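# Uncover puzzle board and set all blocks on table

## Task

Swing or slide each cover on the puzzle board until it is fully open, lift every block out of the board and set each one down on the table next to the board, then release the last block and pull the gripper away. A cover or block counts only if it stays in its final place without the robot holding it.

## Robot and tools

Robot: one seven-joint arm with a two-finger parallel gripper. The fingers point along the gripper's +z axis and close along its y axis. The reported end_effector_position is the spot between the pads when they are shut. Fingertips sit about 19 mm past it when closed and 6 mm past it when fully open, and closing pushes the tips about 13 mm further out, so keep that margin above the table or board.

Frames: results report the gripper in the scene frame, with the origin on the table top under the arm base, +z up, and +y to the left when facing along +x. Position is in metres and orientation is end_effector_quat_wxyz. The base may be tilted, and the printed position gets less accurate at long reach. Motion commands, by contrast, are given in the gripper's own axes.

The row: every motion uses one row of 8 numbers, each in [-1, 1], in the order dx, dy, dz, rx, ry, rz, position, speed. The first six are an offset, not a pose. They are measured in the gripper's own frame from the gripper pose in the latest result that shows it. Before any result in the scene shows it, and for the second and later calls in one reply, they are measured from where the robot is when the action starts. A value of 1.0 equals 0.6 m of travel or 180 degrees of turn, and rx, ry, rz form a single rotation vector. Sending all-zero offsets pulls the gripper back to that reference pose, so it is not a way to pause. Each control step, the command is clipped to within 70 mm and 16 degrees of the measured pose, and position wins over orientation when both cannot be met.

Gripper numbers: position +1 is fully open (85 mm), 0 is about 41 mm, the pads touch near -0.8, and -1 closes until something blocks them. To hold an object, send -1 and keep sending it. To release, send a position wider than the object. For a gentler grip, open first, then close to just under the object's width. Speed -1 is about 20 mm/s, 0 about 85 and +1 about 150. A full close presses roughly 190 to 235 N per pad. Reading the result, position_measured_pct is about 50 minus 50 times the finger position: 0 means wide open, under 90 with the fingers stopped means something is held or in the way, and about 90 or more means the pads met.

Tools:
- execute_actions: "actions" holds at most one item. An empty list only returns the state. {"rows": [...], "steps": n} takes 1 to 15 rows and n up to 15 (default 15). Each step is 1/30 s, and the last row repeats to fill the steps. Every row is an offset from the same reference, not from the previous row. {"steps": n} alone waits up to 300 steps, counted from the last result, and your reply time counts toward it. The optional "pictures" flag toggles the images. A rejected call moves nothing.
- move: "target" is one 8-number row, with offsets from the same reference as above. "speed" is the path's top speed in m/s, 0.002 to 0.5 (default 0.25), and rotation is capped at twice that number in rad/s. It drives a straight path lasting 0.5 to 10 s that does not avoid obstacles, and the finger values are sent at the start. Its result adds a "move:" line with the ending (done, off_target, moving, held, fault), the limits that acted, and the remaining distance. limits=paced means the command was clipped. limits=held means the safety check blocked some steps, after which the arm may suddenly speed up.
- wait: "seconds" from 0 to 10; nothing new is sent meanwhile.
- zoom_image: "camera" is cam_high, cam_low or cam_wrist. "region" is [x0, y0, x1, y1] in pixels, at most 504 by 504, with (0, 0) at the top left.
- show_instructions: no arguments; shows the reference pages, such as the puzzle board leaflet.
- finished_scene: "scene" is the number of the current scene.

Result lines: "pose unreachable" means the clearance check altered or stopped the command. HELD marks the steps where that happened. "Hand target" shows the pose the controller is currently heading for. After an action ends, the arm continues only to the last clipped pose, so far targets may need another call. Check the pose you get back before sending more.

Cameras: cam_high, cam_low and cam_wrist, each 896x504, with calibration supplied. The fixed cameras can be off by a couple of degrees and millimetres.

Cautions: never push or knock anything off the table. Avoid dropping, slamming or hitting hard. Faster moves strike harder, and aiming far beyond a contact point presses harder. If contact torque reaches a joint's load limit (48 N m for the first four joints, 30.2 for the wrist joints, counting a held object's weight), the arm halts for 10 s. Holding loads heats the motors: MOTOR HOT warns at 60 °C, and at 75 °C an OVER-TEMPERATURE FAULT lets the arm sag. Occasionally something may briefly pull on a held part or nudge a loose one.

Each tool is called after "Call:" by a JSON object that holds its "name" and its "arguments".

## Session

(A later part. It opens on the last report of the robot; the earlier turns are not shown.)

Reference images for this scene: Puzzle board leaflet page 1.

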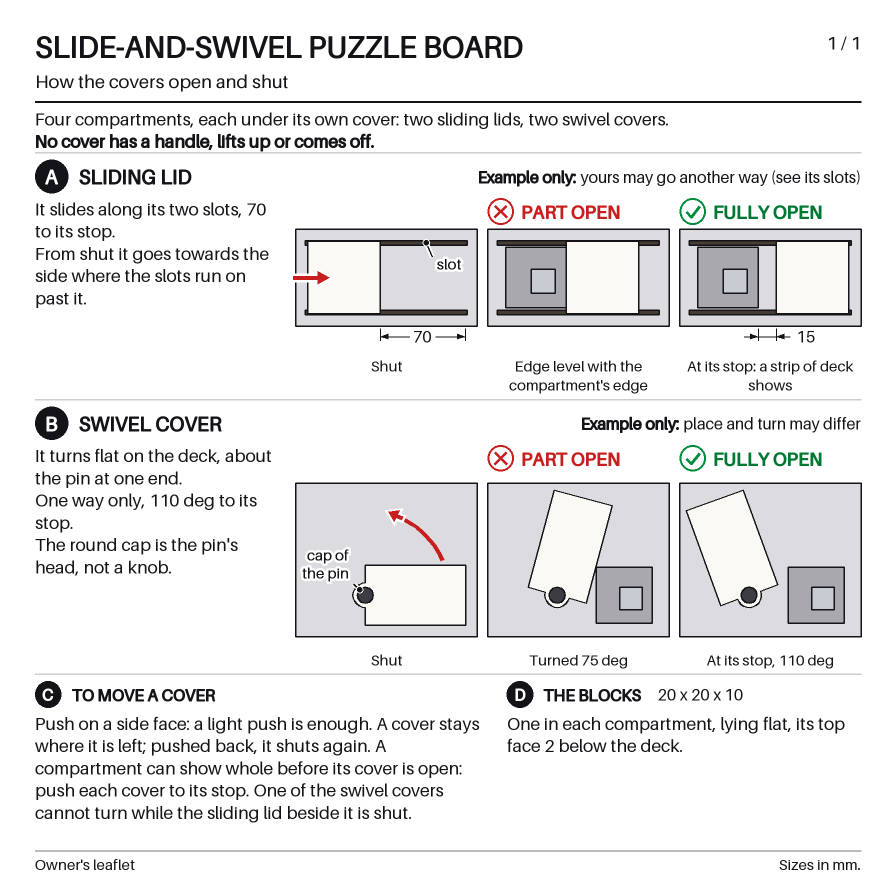

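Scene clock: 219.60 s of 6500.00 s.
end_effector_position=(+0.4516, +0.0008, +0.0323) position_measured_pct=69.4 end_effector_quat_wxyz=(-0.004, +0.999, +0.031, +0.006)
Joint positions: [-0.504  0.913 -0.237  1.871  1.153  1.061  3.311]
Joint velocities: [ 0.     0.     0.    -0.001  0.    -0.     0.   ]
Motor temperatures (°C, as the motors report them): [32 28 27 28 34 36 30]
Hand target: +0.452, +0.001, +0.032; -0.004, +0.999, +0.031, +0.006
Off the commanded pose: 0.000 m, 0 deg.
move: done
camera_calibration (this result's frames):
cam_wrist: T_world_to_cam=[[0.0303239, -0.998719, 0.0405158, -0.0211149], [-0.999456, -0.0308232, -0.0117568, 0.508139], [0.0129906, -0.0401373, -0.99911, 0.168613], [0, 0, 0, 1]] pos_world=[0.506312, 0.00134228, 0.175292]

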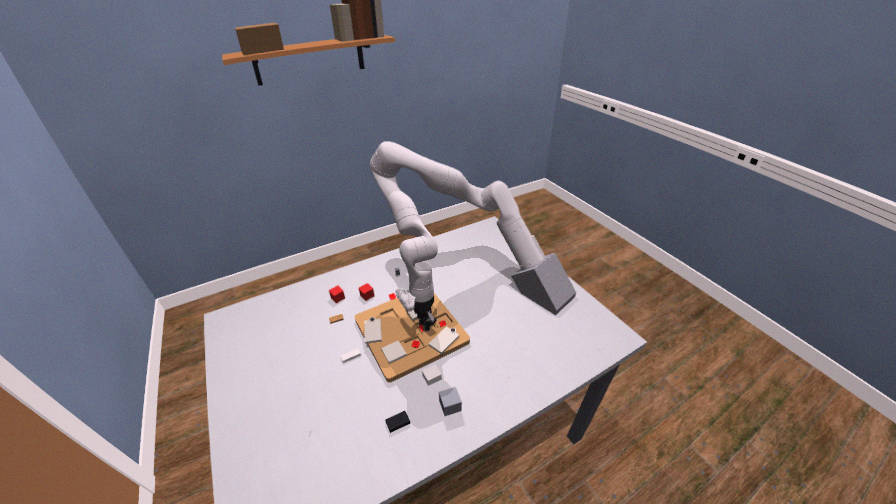

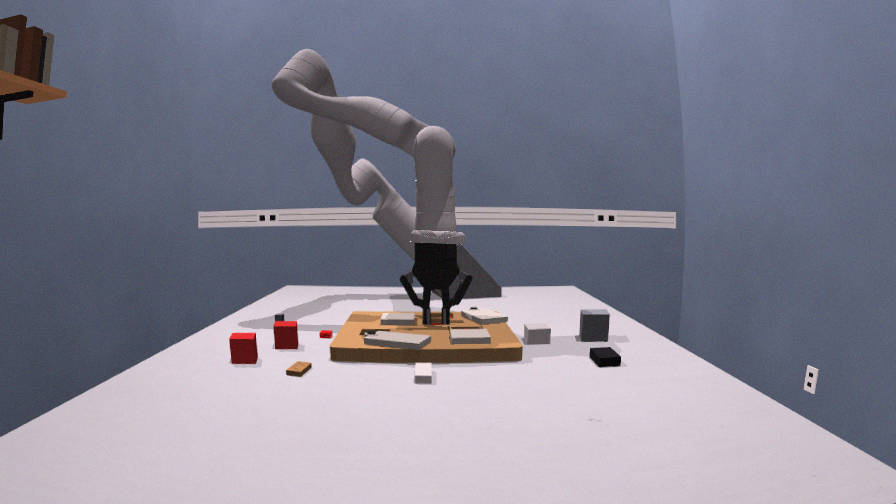

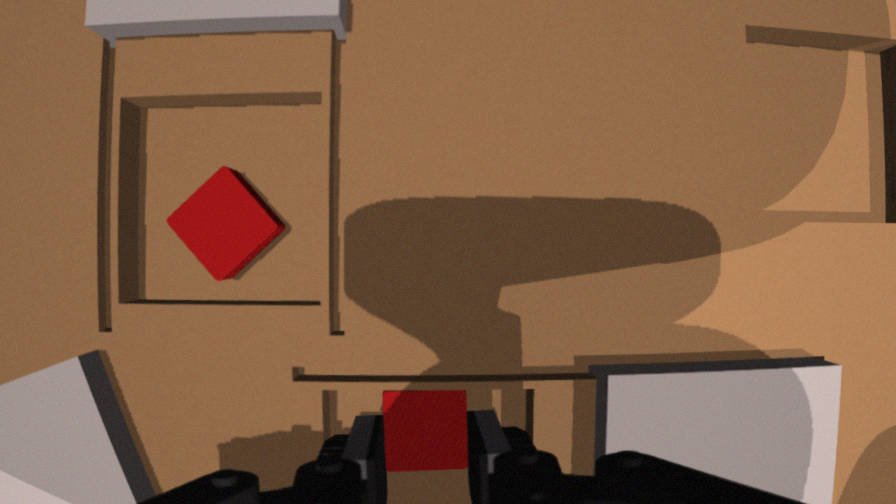

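Call:
{"name": "move", "arguments": {"target": [0.005,0,0,0,0,0,-0.385,0], "speed": 0.01}}

Call:
{"name": "move", "arguments": {"target": [0,0,0,0,0,0,-0.6,0]}}

Call:
{"name": "move", "arguments": {"target": [-0.001,0,-0.065,0,0,0,-0.6,0], "speed": 0.08}}

Call:
{"name": "move", "arguments": {"target": [-0.235,0.1,0,0,0,0,-0.6,0], "speed": 0.2}}

Scene clock: 228.33 s of 6500.00 s.
end_effector_position=(+0.4545, +0.0009, +0.0323) position_measured_pct=69.4 end_effector_quat_wxyz=(-0.004, +0.999, +0.031, +0.006)
Joint positions: [-0.502  0.914 -0.237  1.861  1.15   1.064  3.32 ]
Joint velocities: [ 0.    -0.     0.    -0.001 -0.    -0.001  0.   ]
Motor temperatures (°C, as the motors report them): [32 28 27 28 34 36 30]
Hand target: +0.455, +0.001, +0.032; -0.004, +0.999, +0.031, +0.006
Off the commanded pose: 0.000 m, 0 deg.
After step 90, 5.03 s passed at rest.
move: done
camera_calibration (this result's frames):
cam_wrist: T_world_to_cam=[[0.030331, -0.998719, 0.0405056, -0.0210353], [-0.999455, -0.0308312, -0.01178, 0.51114], [0.0130138, -0.0401262, -0.99911, 0.168625], [0, 0, 0, 1]] pos_world=[0.509305, 0.00151695, 0.175348]

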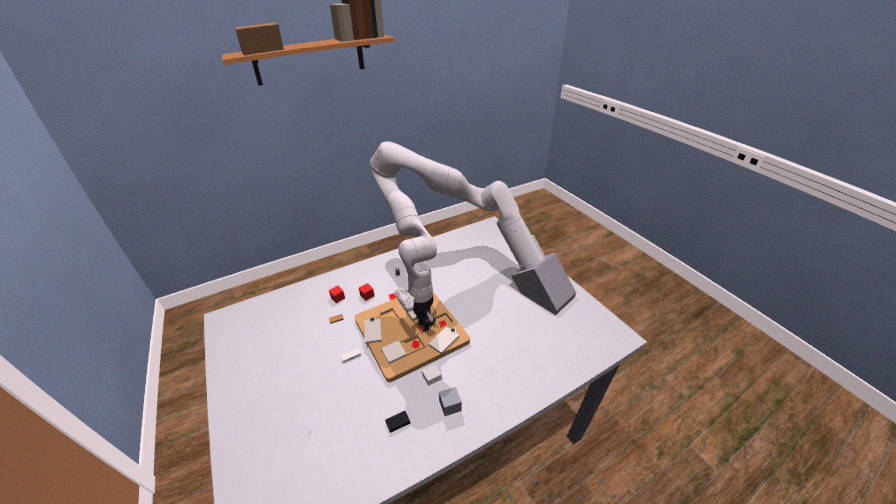

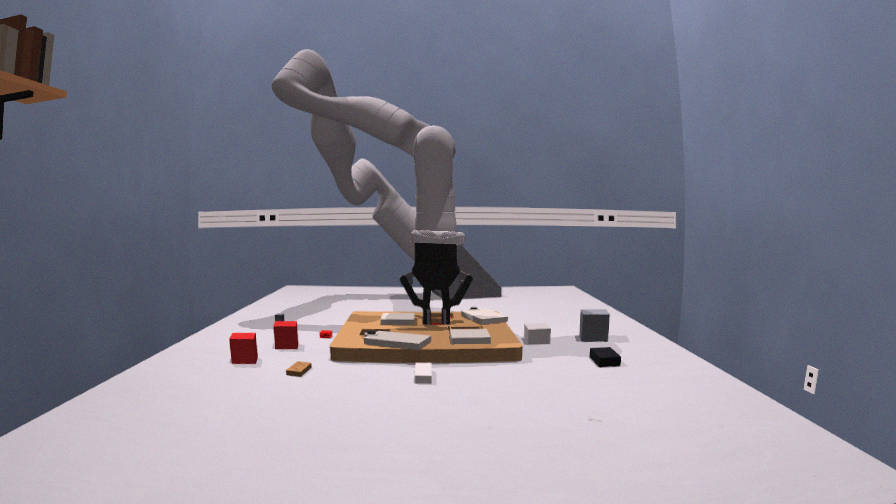

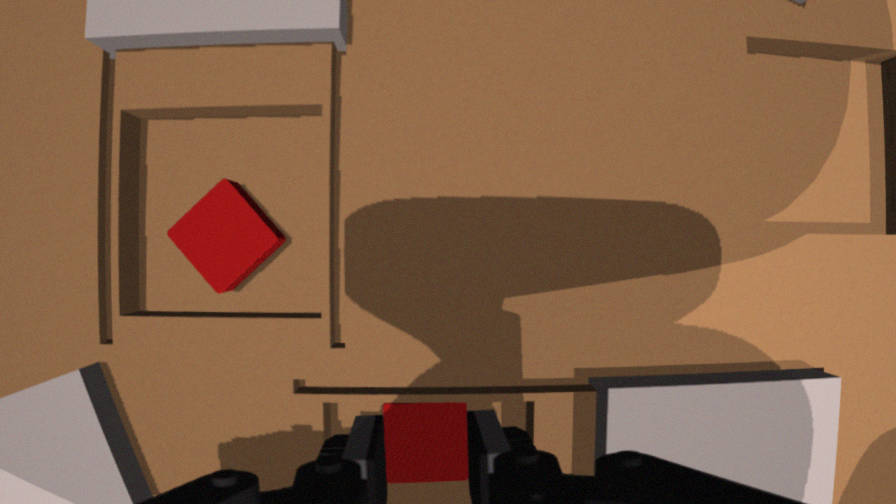

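Scene clock: 228.83 s of 6500.00 s.
end_effector_position=(+0.4547, +0.0011, +0.0326) position_measured_pct=75.0 end_effector_quat_wxyz=(-0.004, +0.999, +0.031, +0.006)
Joint positions: [-0.503  0.914 -0.238  1.861  1.15   1.064  3.32 ]
Joint velocities: [ 0.    -0.    -0.    -0.001 -0.001  0.    -0.   ]
Motor temperatures (°C, as the motors report them): [32 28 27 28 34 36 30]
Hand target: +0.455, +0.001, +0.032; -0.004, +0.999, +0.031, +0.006
Off the commanded pose: 0.000 m, 0 deg.
move: done
camera_calibration (this result's frames):
cam_wrist: T_world_to_cam=[[0.0303377, -0.998732, 0.0401674, -0.0209074], [-0.999448, -0.0308552, -0.012327, 0.511296], [0.0135507, -0.0397712, -0.999117, 0.168722], [0, 0, 0, 1]] pos_world=[0.509362, 0.00160548, 0.175715]

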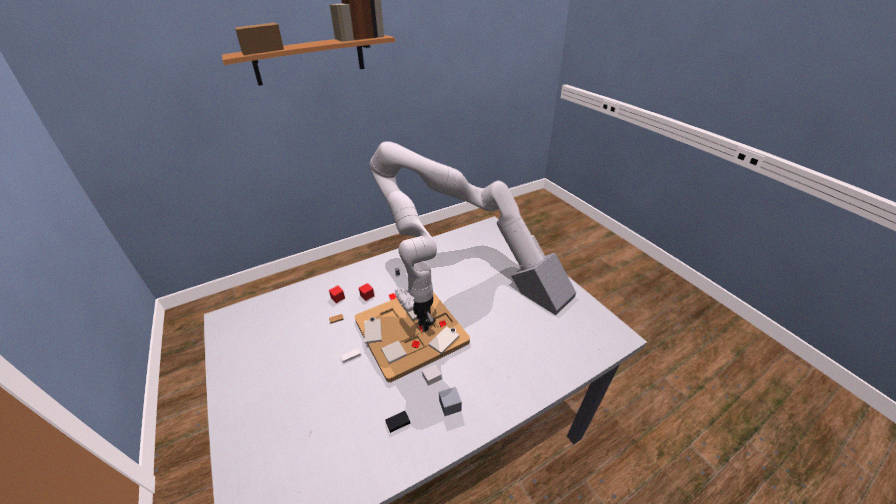

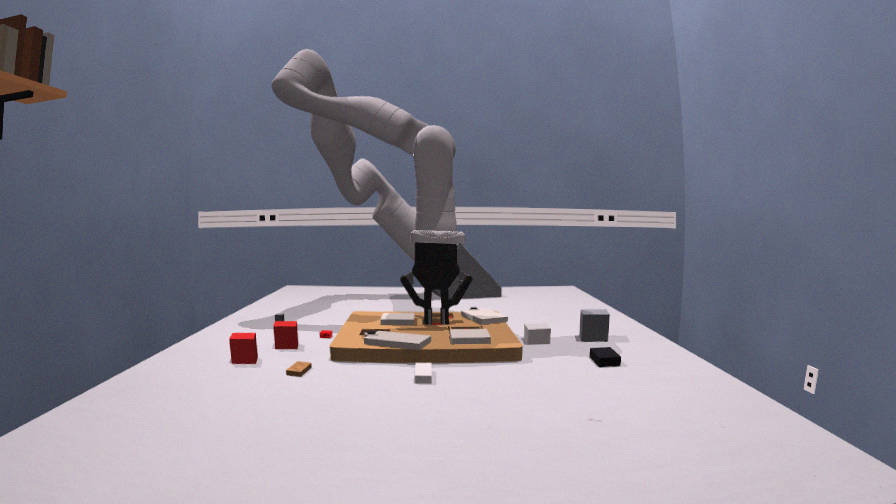

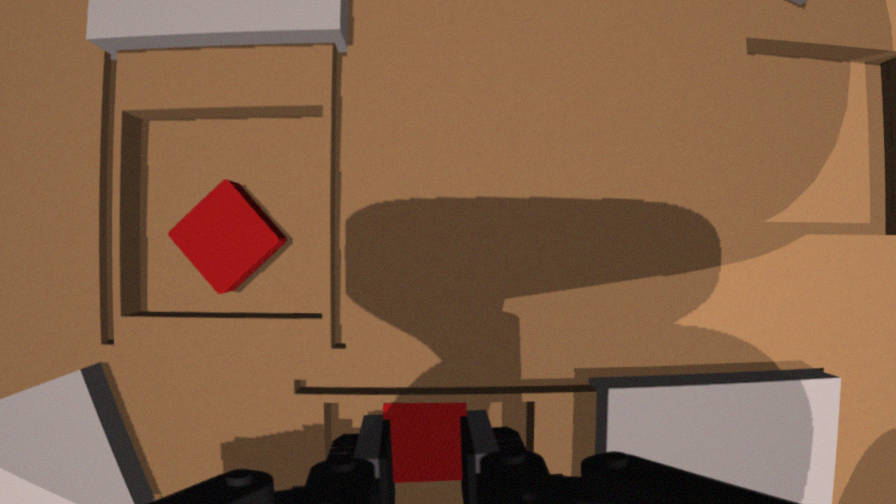

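Scene clock: 229.60 s of 6500.00 s.
end_effector_position=(+0.4534, +0.0007, +0.0715) position_measured_pct=75.0 end_effector_quat_wxyz=(-0.004, +0.999, +0.031, +0.006)
Joint positions: [-0.54   0.859 -0.272  1.847  1.076  1.131  3.359]
Joint velocities: [-0.002 -0.004 -0.001 -0.     0.001  0.001 -0.   ]
Motor temperatures (°C, as the motors report them): [32 28 27 28 34 36 30]
Hand target: +0.454, +0.001, +0.072; -0.004, +0.999, +0.031, +0.006
Off the commanded pose: 0.000 m, 0 deg.
move: done
camera_calibration (this result's frames):
cam_wrist: T_world_to_cam=[[0.030559, -0.998725, 0.0401881, -0.0228949], [-0.999449, -0.0310543, -0.0117589, 0.510455], [0.0129919, -0.0398066, -0.999123, 0.207755], [0, 0, 0, 1]] pos_world=[0.508174, 0.00125617, 0.214495]

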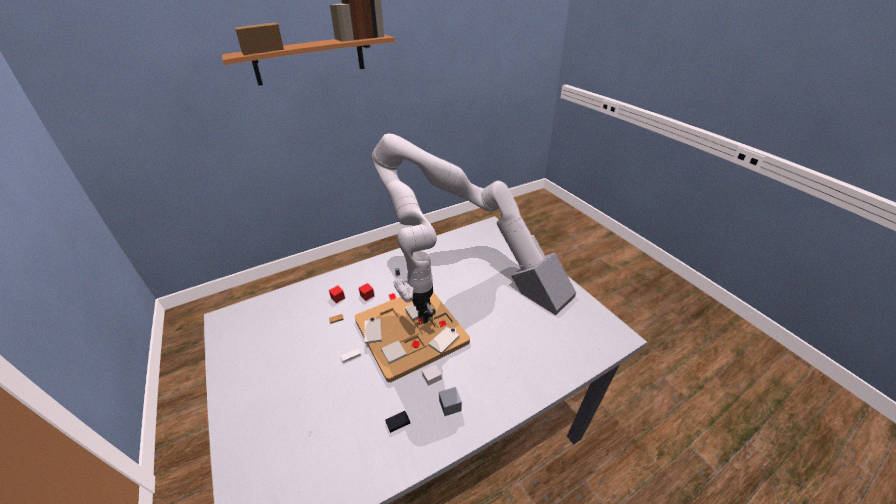

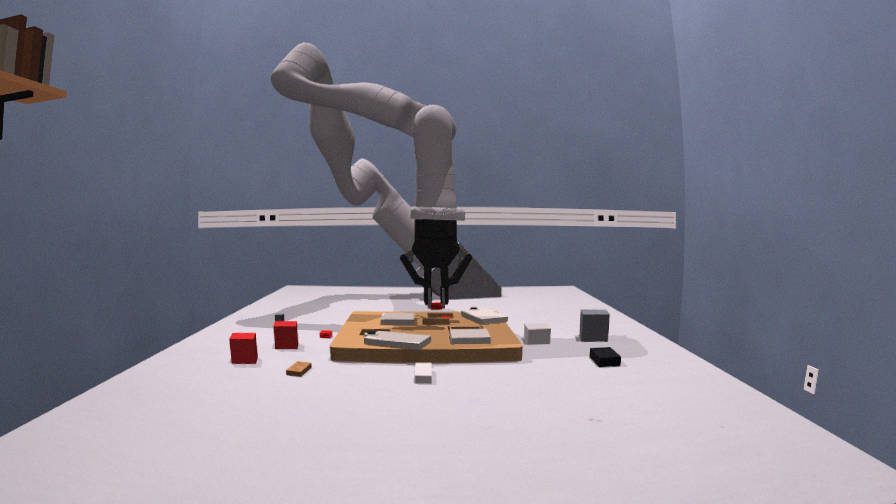

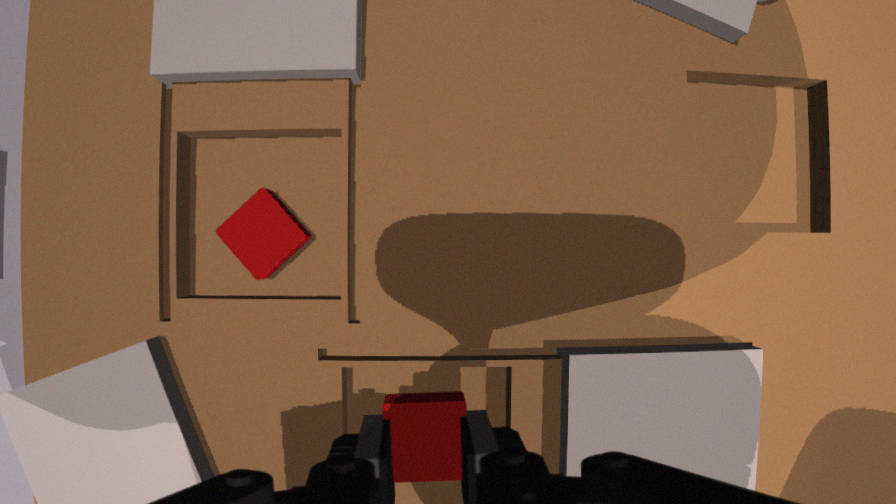

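Scene clock: 230.80 s of 6500.00 s.
end_effector_position=(+0.3163, -0.0675, +0.0690) position_measured_pct=75.0 end_effector_quat_wxyz=(-0.004, +0.999, +0.031, +0.006)
Joint positions: [-0.572  0.688 -0.3    2.346  1.165  0.989  3.002]
Joint velocities: [-0.002 -0.005 -0.002  0.003  0.001  0.001 -0.001]
Motor temperatures (°C, as the motors report them): [32 28 27 28 34 36 30]
Hand target: +0.316, -0.067, +0.069; -0.004, +0.999, +0.031, +0.006
Off the commanded pose: 0.001 m, 0 deg.
move: done
camera_calibration (this result's frames):
cam_wrist: T_world_to_cam=[[0.0306425, -0.998711, 0.0404633, -0.0867508], [-0.999445, -0.0311451, -0.0118502, 0.371314], [0.0130951, -0.0400777, -0.999111, 0.204271], [0, 0, 0, 1]] pos_world=[0.371091, -0.0668877, 0.212]

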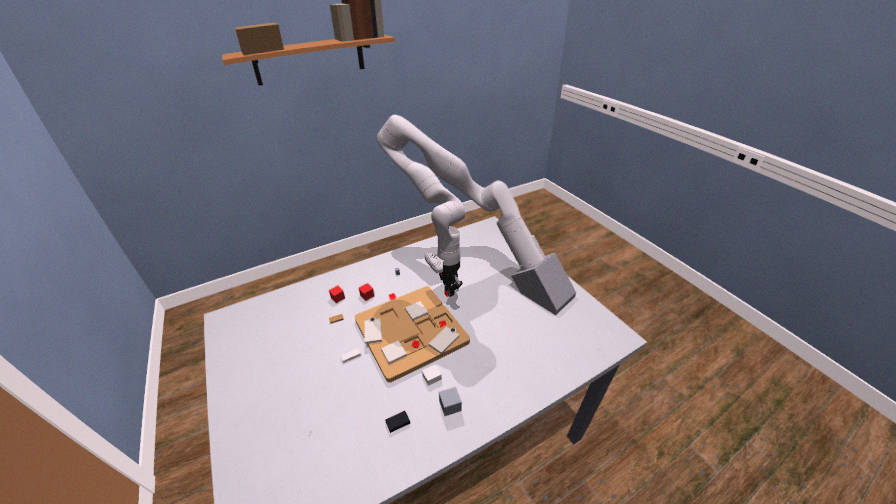

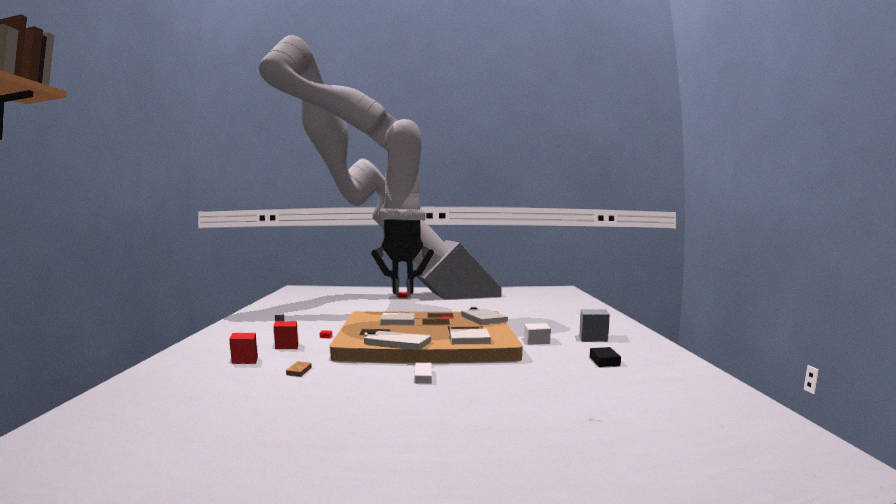

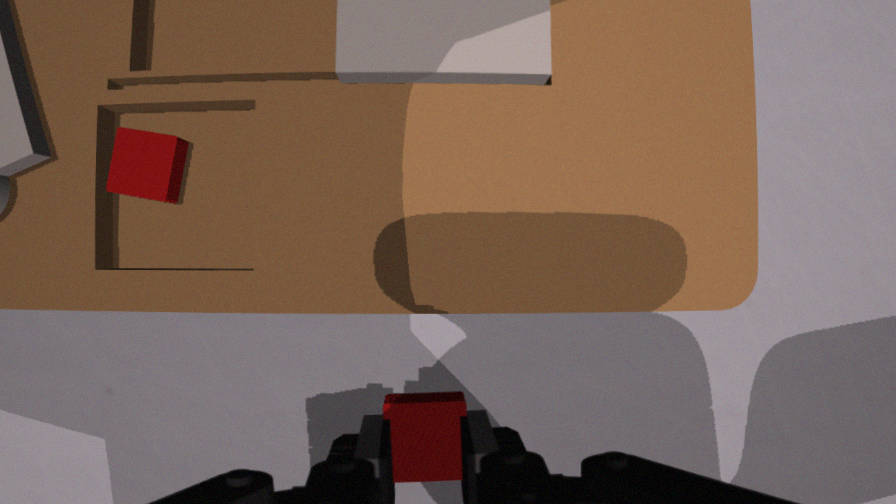

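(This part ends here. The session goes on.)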